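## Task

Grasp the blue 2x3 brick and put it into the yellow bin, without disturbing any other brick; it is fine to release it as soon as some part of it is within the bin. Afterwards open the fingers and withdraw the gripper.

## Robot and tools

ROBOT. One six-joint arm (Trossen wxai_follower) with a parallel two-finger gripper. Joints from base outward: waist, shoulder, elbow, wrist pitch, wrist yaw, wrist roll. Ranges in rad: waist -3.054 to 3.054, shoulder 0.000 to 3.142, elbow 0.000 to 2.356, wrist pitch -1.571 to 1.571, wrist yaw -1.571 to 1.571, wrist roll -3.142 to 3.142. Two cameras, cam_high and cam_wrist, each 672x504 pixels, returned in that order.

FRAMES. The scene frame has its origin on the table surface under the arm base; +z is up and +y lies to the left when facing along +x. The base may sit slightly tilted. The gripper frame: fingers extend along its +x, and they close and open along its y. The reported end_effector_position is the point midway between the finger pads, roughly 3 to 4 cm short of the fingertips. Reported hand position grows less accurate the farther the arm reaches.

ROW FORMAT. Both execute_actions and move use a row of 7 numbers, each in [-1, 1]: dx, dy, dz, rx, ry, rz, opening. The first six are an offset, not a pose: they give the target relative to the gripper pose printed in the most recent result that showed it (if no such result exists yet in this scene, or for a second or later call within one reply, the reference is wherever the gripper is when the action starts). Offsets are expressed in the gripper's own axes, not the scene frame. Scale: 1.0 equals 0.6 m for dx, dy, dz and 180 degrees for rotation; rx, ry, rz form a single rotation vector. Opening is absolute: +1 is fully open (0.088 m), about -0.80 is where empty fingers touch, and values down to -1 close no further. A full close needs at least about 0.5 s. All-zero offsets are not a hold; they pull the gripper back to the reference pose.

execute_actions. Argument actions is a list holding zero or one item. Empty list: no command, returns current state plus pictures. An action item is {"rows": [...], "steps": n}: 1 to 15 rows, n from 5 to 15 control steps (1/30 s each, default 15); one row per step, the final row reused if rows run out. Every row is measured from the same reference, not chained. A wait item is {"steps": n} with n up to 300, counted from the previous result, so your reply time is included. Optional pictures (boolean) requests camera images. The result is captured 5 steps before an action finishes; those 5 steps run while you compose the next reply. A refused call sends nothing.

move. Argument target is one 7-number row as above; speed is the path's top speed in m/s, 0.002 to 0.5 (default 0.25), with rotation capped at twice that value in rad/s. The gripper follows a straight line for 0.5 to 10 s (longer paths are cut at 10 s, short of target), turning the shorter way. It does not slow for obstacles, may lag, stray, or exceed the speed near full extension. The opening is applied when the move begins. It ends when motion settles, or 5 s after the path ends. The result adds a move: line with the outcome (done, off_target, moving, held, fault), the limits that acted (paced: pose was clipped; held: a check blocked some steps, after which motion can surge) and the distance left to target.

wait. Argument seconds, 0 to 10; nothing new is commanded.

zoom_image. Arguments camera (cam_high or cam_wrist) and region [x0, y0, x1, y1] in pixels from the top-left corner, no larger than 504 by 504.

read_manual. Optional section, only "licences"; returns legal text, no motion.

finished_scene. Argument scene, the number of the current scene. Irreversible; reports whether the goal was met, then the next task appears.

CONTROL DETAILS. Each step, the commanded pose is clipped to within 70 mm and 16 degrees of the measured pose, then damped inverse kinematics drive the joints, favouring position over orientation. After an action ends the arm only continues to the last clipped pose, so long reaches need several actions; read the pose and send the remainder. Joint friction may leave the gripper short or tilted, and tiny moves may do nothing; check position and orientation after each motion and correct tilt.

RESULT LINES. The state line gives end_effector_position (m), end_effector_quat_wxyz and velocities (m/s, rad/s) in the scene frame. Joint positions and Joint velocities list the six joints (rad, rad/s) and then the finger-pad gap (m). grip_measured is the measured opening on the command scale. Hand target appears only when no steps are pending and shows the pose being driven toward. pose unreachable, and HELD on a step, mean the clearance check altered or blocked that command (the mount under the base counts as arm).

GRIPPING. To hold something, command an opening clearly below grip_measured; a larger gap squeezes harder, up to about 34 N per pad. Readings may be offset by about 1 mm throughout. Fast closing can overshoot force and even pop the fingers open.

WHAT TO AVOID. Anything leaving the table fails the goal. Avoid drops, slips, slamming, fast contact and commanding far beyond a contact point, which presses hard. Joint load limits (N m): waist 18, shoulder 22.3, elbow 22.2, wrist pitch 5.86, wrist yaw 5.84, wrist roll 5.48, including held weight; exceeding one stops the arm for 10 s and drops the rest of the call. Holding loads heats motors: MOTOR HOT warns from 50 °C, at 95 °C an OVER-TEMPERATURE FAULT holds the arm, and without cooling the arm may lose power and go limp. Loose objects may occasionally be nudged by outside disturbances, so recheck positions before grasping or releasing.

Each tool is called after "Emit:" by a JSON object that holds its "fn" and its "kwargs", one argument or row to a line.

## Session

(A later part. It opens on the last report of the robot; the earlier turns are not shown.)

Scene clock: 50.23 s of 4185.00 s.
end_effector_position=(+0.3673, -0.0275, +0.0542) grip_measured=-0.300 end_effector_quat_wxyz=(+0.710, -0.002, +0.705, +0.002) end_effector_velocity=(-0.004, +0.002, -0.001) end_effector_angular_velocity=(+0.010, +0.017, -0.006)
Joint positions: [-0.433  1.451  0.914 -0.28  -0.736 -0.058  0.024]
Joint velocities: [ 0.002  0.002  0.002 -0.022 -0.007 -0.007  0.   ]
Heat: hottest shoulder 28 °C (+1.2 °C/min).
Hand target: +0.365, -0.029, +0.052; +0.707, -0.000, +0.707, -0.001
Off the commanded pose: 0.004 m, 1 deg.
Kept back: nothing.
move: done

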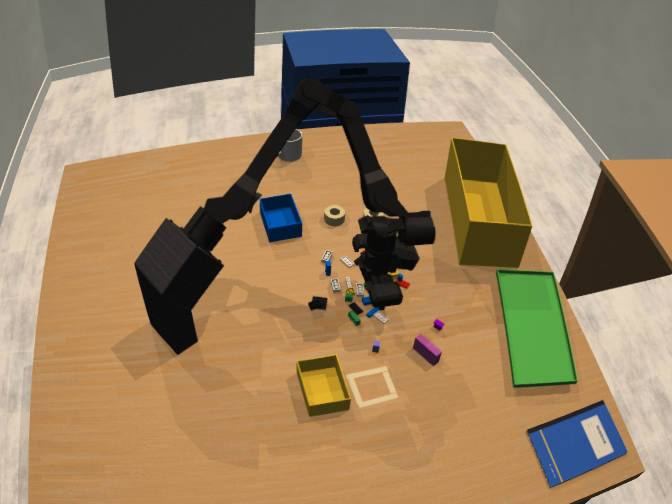

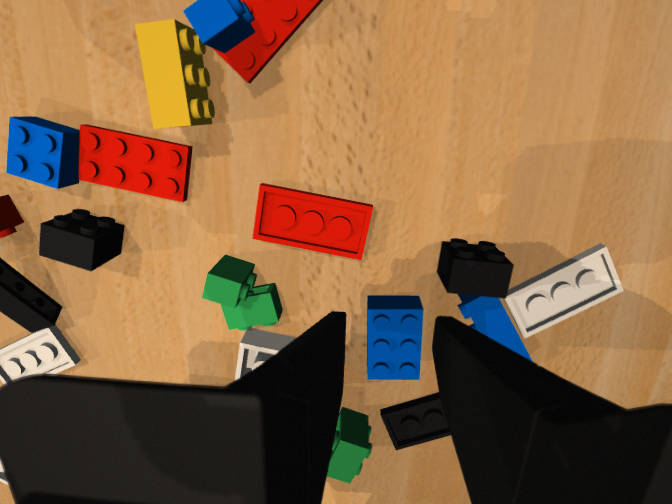

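Emit:
{"fn": "move", "kwargs": {
  "target": [0.028,-0.006,-0.003,0,0,0,-0.33],
  "speed": 0.03
}}

Emit:
{"fn": "move", "kwargs": {
  "target": [0,0,0,0,0,0,-0.65]
}}

Emit:
{"fn": "move", "kwargs": {
  "target": [-0.14,0,0,0,0,0,-0.65],
  "speed": 0.15
}}

Emit:
{"fn": "move", "kwargs": {
  "target": [0,-0.36,-0.17,0.1,0,0,-0.65],
  "speed": 0.2
}}

Scene clock: 51.40 s of 4185.00 s.
end_effector_position=(+0.3687, -0.0298, +0.0396) grip_measured=-0.330 end_effector_quat_wxyz=(+0.712, -0.005, +0.702, +0.005) end_effector_velocity=(-0.002, +0.001, +0.001) end_effector_angular_velocity=(+0.006, +0.004, +0.001)
Joint positions: [-0.405  1.494  0.909 -0.205 -0.718 -0.032  0.023]
Joint velocities: [-0.002 -0.002 -0.002 -0.007 -0.007 -0.007  0.   ]
Heat: hottest shoulder 28 °C (+1.2 °C/min).
Hand target: +0.366, -0.031, +0.037; +0.710, -0.002, +0.705, +0.002
Off the commanded pose: 0.004 m, 1 deg.
Kept back: nothing.
move: done

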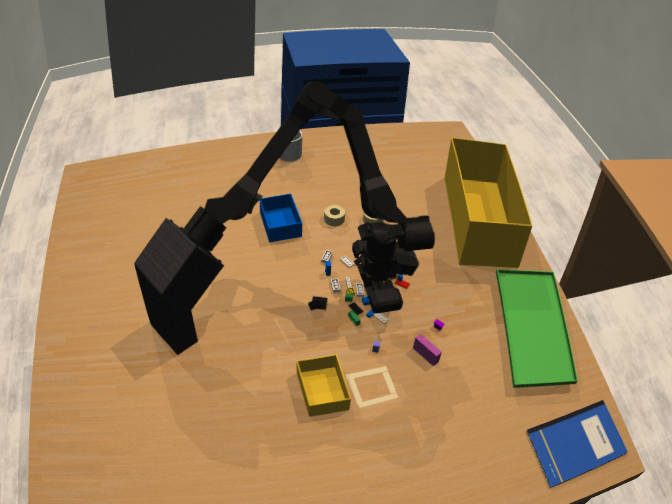

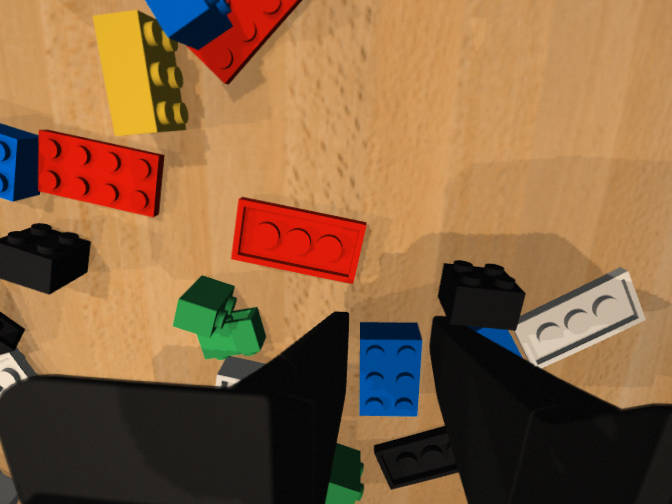

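Scene clock: 51.90 s of 4185.00 s.
end_effector_position=(+0.3688, -0.0297, +0.0396) grip_measured=-0.483 end_effector_quat_wxyz=(+0.712, -0.005, +0.702, +0.005) end_effector_velocity=(-0.001, +0.002, +0.000) end_effector_angular_velocity=(+0.021, +0.004, -0.013)
Joint positions: [-0.405  1.494  0.909 -0.204 -0.718 -0.031  0.015]
Joint velocities: [-0.002  0.002  0.002 -0.007 -0.022  0.007 -0.   ]
Heat: hottest shoulder 28 °C (+1.2 °C/min).
Hand target: +0.369, -0.030, +0.040; +0.712, -0.005, +0.702, +0.005
Off the commanded pose: 0.000 m, 0 deg.
Kept back: nothing.
move: done

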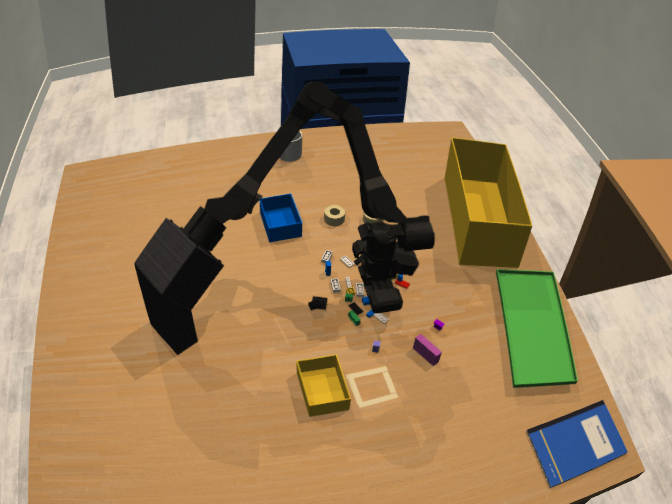

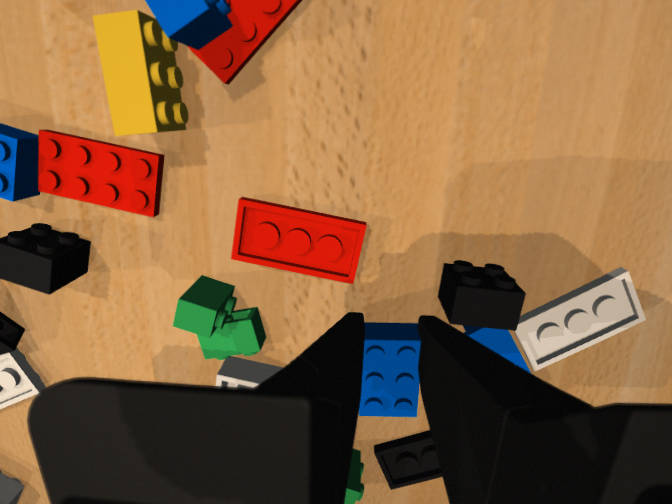

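Scene clock: 52.90 s of 4185.00 s.
end_effector_position=(+0.3641, -0.0311, +0.1208) grip_measured=-0.484 end_effector_quat_wxyz=(+0.709, -0.001, +0.706, +0.003) end_effector_velocity=(-0.001, +0.003, +0.002) end_effector_angular_velocity=(+0.019, +0.001, -0.010)
Joint positions: [-0.628  1.338  0.981 -0.623 -0.861 -0.279  0.015]
Joint velocities: [-0.007 -0.002  0.002 -0.022 -0.022 -0.007 -0.   ]
Heat: hottest shoulder 28 °C (+1.1 °C/min).
Hand target: +0.368, -0.030, +0.124; +0.712, -0.005, +0.702, +0.005
Off the commanded pose: 0.005 m, 1 deg.
Kept back: nothing.
move: done

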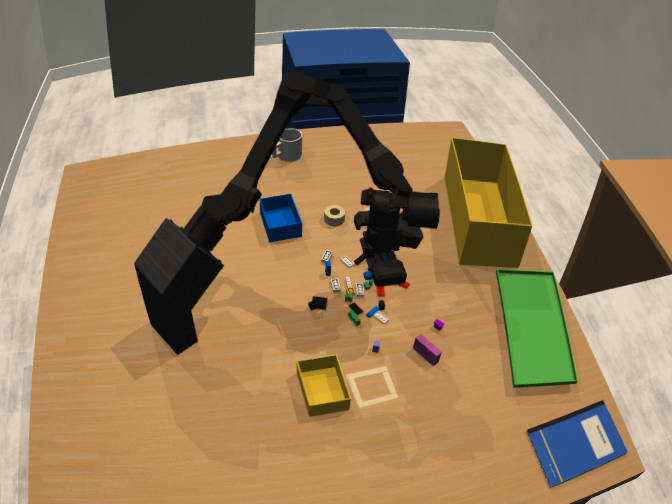

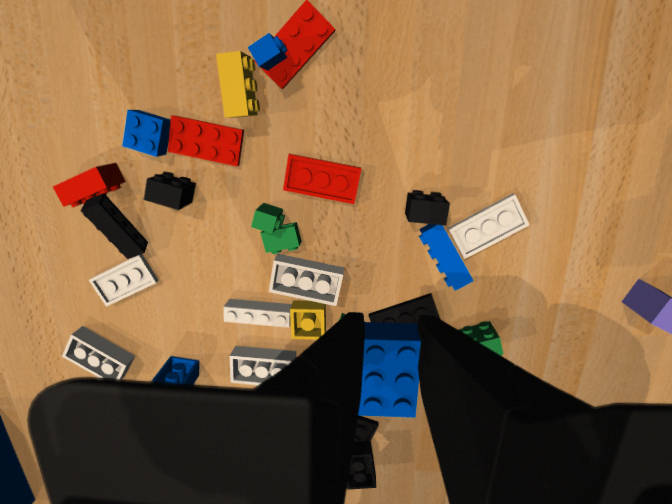

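Scene clock: 54.63 s of 4185.00 s.
end_effector_position=(+0.2611, -0.2455, +0.1182) grip_measured=-0.485 end_effector_quat_wxyz=(+0.698, +0.111, +0.699, -0.108) end_effector_velocity=(-0.001, +0.001, +0.000) end_effector_angular_velocity=(+0.008, -0.004, +0.010)
Joint positions: [-1.078  2.103  1.179 -0.662 -0.995 -0.703  0.015]
Joint velocities: [-0.002  0.002 -0.002 -0.007 -0.007 -0.022 -0.   ]
Heat: hottest shoulder 28 °C (+1.1 °C/min).
Hand target: +0.261, -0.247, +0.119; +0.699, +0.111, +0.698, -0.107
Off the commanded pose: 0.003 m, 0 deg.
Kept back: nothing.
move: done

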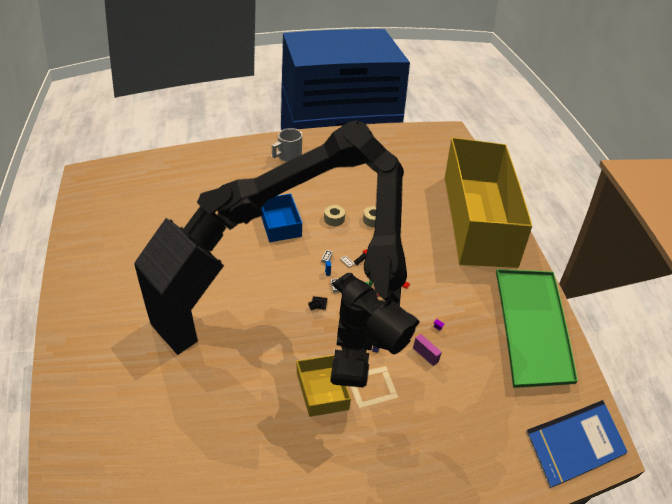

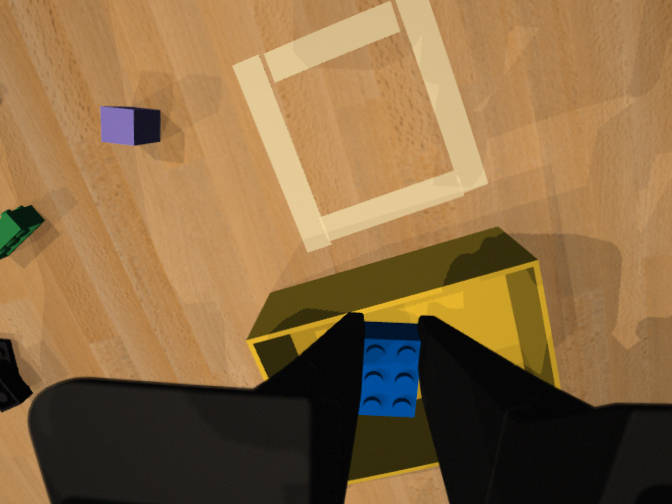

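Emit:
{"fn": "move", "kwargs": {
  "target": [0,-0.017,-0.06,-0.07,0,0,-0.65],
  "speed": 0.1
}}

Emit:
{"fn": "move", "kwargs": {
  "target": [0.09,0,0,0,0,0,-0.65],
  "speed": 0.08
}}

Scene clock: 56.30 s of 4185.00 s.
end_effector_position=(+0.2270, -0.2436, +0.1182) grip_measured=-0.485 end_effector_quat_wxyz=(+0.706, +0.032, +0.707, -0.028) end_effector_velocity=(-0.004, +0.002, +0.000) end_effector_angular_velocity=(+0.008, +0.012, -0.016)
Joint positions: [-1.124  2.122  1.086 -0.621 -0.994 -1.014  0.015]
Joint velocities: [-0.002  0.002 -0.002 -0.022  0.007 -0.007 -0.   ]
Heat: hottest shoulder 28 °C (+1.1 °C/min).
Hand target: +0.224, -0.244, +0.118; +0.706, +0.034, +0.707, -0.030
Off the commanded pose: 0.003 m, 0 deg.
Kept back: nothing.
move: done

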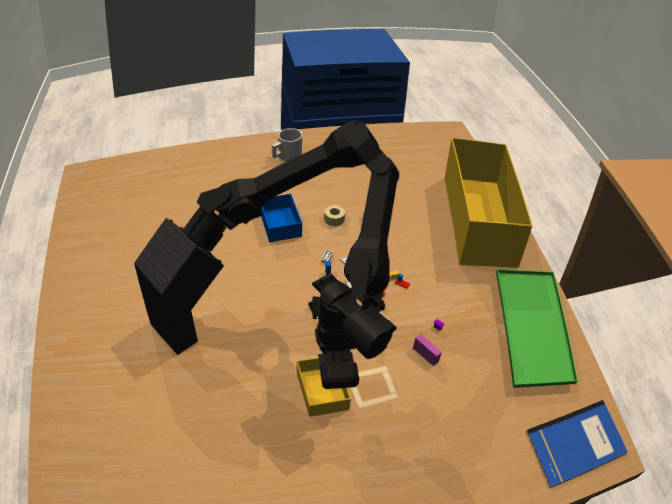

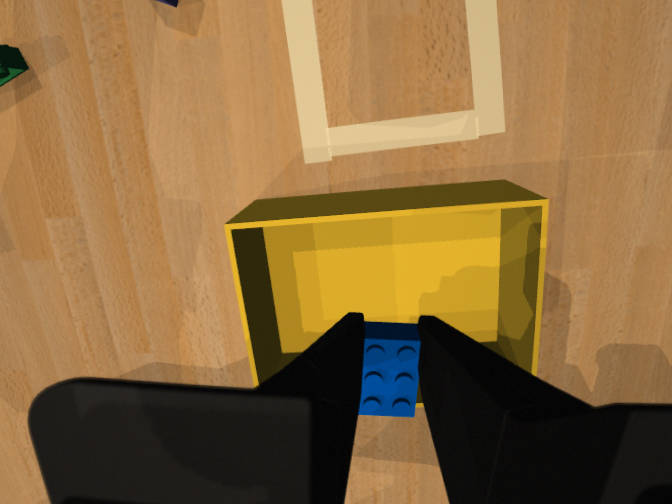

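Scene clock: 57.33 s of 4185.00 s.
end_effector_position=(+0.2306, -0.2435, +0.0654) grip_measured=-0.485 end_effector_quat_wxyz=(+0.708, +0.028, +0.705, -0.025) end_effector_velocity=(+0.005, +0.004, -0.000) end_effector_angular_velocity=(+0.023, -0.029, -0.015)
Joint positions: [-0.986  2.169  1.01  -0.275 -0.994 -0.762  0.015]
Joint velocities: [ 0.002 -0.002 -0.002  0.007 -0.037  0.022 -0.   ]
Heat: hottest shoulder 28 °C (+1.0 °C/min).
Hand target: +0.227, -0.243, +0.064; +0.707, +0.031, +0.706, -0.028
Off the commanded pose: 0.004 m, 1 deg.
Kept back: nothing.
move: done

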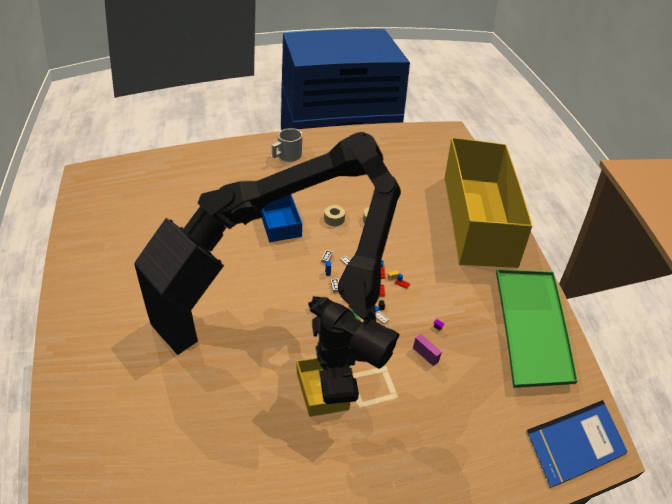

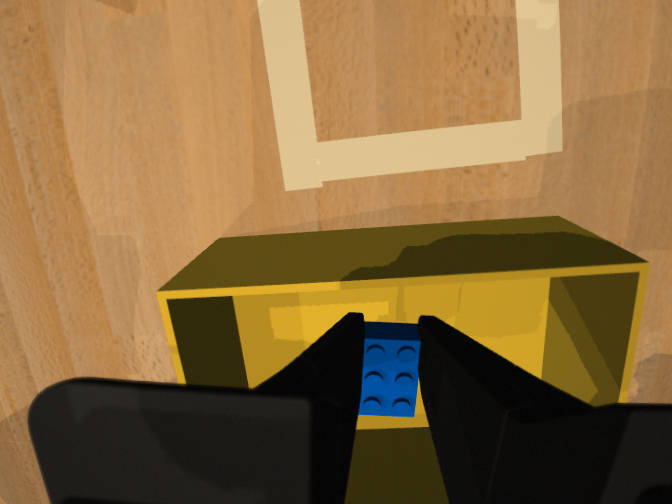

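Emit:
{"fn": "move", "kwargs": {
  "target": [0.025,0,-0.017,0,0,0,-0.65],
  "speed": 0.04
}}

Emit:
{"fn": "move", "kwargs": {
  "target": [0,0,0,0,0,0,-0.3]
}}

Emit:
{"fn": "move", "kwargs": {
  "target": [-0.17,0,0,0,0,0,-0.3]
}}

Scene clock: 58.33 s of 4185.00 s.
end_effector_position=(+0.2234, -0.2430, +0.0517) grip_measured=-0.485 end_effector_quat_wxyz=(+0.710, +0.024, +0.703, -0.023) end_effector_velocity=(+0.001, +0.000, +0.001) end_effector_angular_velocity=(+0.001, -0.009, +0.012)
Joint positions: [-0.96   2.195  0.973 -0.165 -0.992 -0.716  0.015]
Joint velocities: [-0.002 -0.002 -0.002  0.007 -0.007 -0.007 -0.   ]
Heat: hottest shoulder 28 °C (+1.0 °C/min).
Hand target: +0.220, -0.242, +0.050; +0.708, +0.028, +0.705, -0.025
Off the commanded pose: 0.003 m, 1 deg.
Kept back: nothing.
move: done

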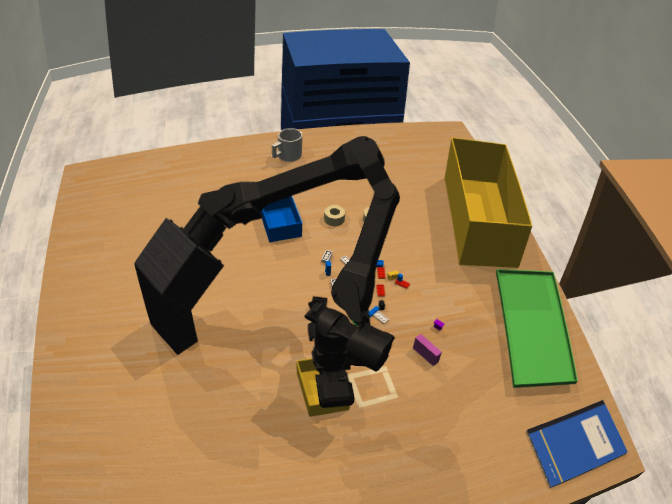

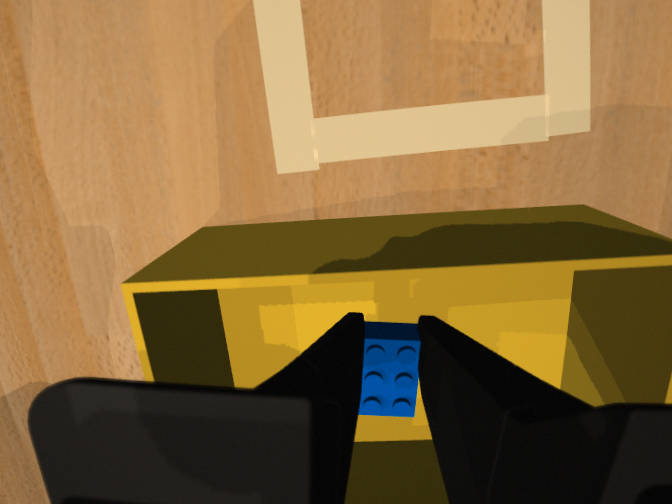

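Scene clock: 58.83 s of 4185.00 s.
end_effector_position=(+0.2234, -0.2430, +0.0517) grip_measured=-0.301 end_effector_quat_wxyz=(+0.710, +0.024, +0.703, -0.023) end_effector_velocity=(+0.001, +0.001, +0.001) end_effector_angular_velocity=(+0.004, -0.005, +0.019)
Joint positions: [-0.96   2.195  0.973 -0.165 -0.992 -0.716  0.024]
Joint velocities: [-0.002 -0.002  0.002 -0.007 -0.007 -0.022  0.   ]
Heat: hottest shoulder 28 °C (+1.0 °C/min).
Hand target: +0.223, -0.243, +0.052; +0.710, +0.024, +0.703, -0.023
Off the commanded pose: 0.000 m, 0 deg.
Kept back: nothing.
move: done

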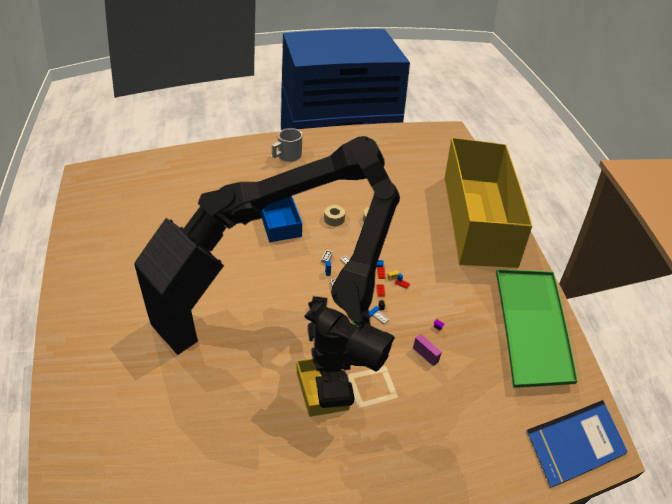

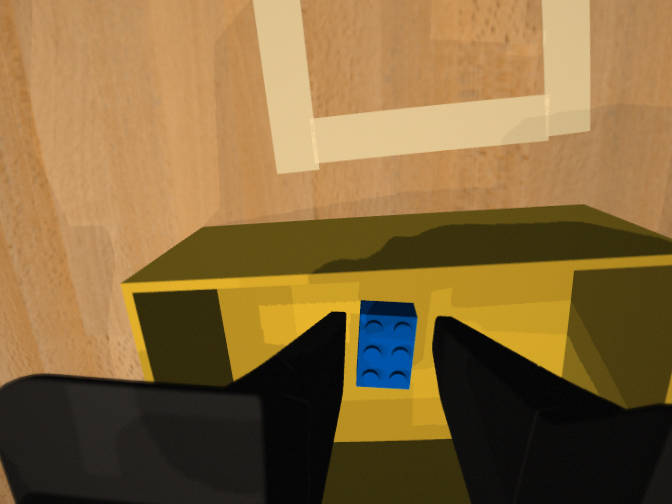

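Scene clock: 59.80 s of 4185.00 s.
end_effector_position=(+0.2218, -0.2413, +0.1527) grip_measured=-0.300 end_effector_quat_wxyz=(+0.710, +0.026, +0.704, -0.022) end_effector_velocity=(-0.000, +0.002, +0.001) end_effector_angular_velocity=(+0.012, -0.005, +0.002)
Joint positions: [-1.221  2.105  1.131 -0.824 -0.988 -1.2    0.024]
Joint velocities: [-0.002  0.002  0.002 -0.022 -0.007 -0.022 -0.   ]
Heat: hottest shoulder 28 °C (+1.0 °C/min).
Hand target: +0.222, -0.243, +0.154; +0.709, +0.025, +0.704, -0.022
Off the commanded pose: 0.002 m, 0 deg.
Kept back: nothing.
move: done

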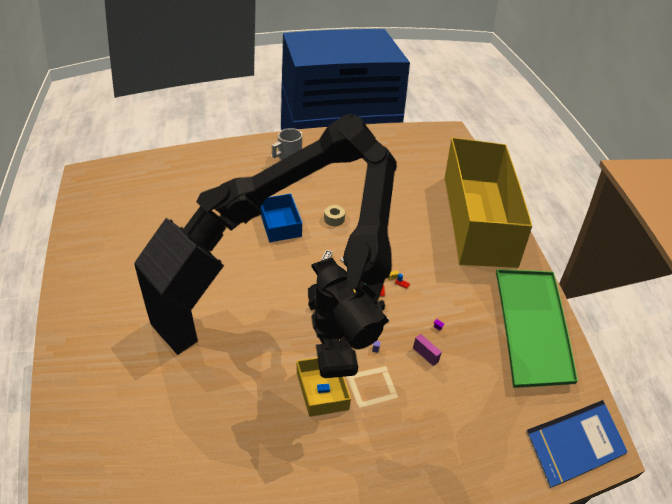

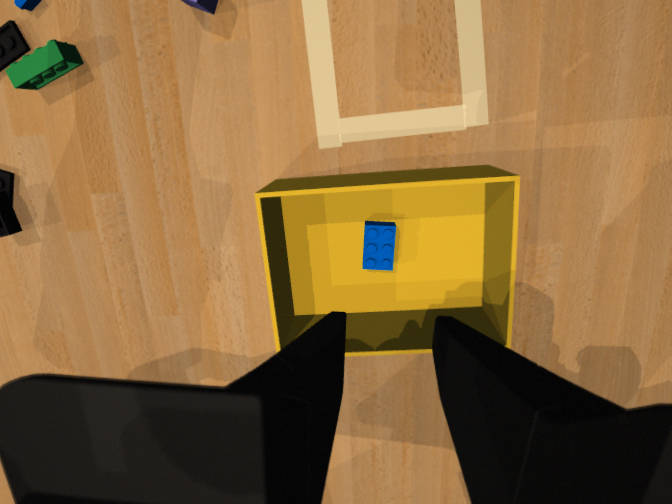

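Emit:
{"fn": "finished_scene", "kwargs": {
  "scene": 2
}}

The scene is finished: the task was done.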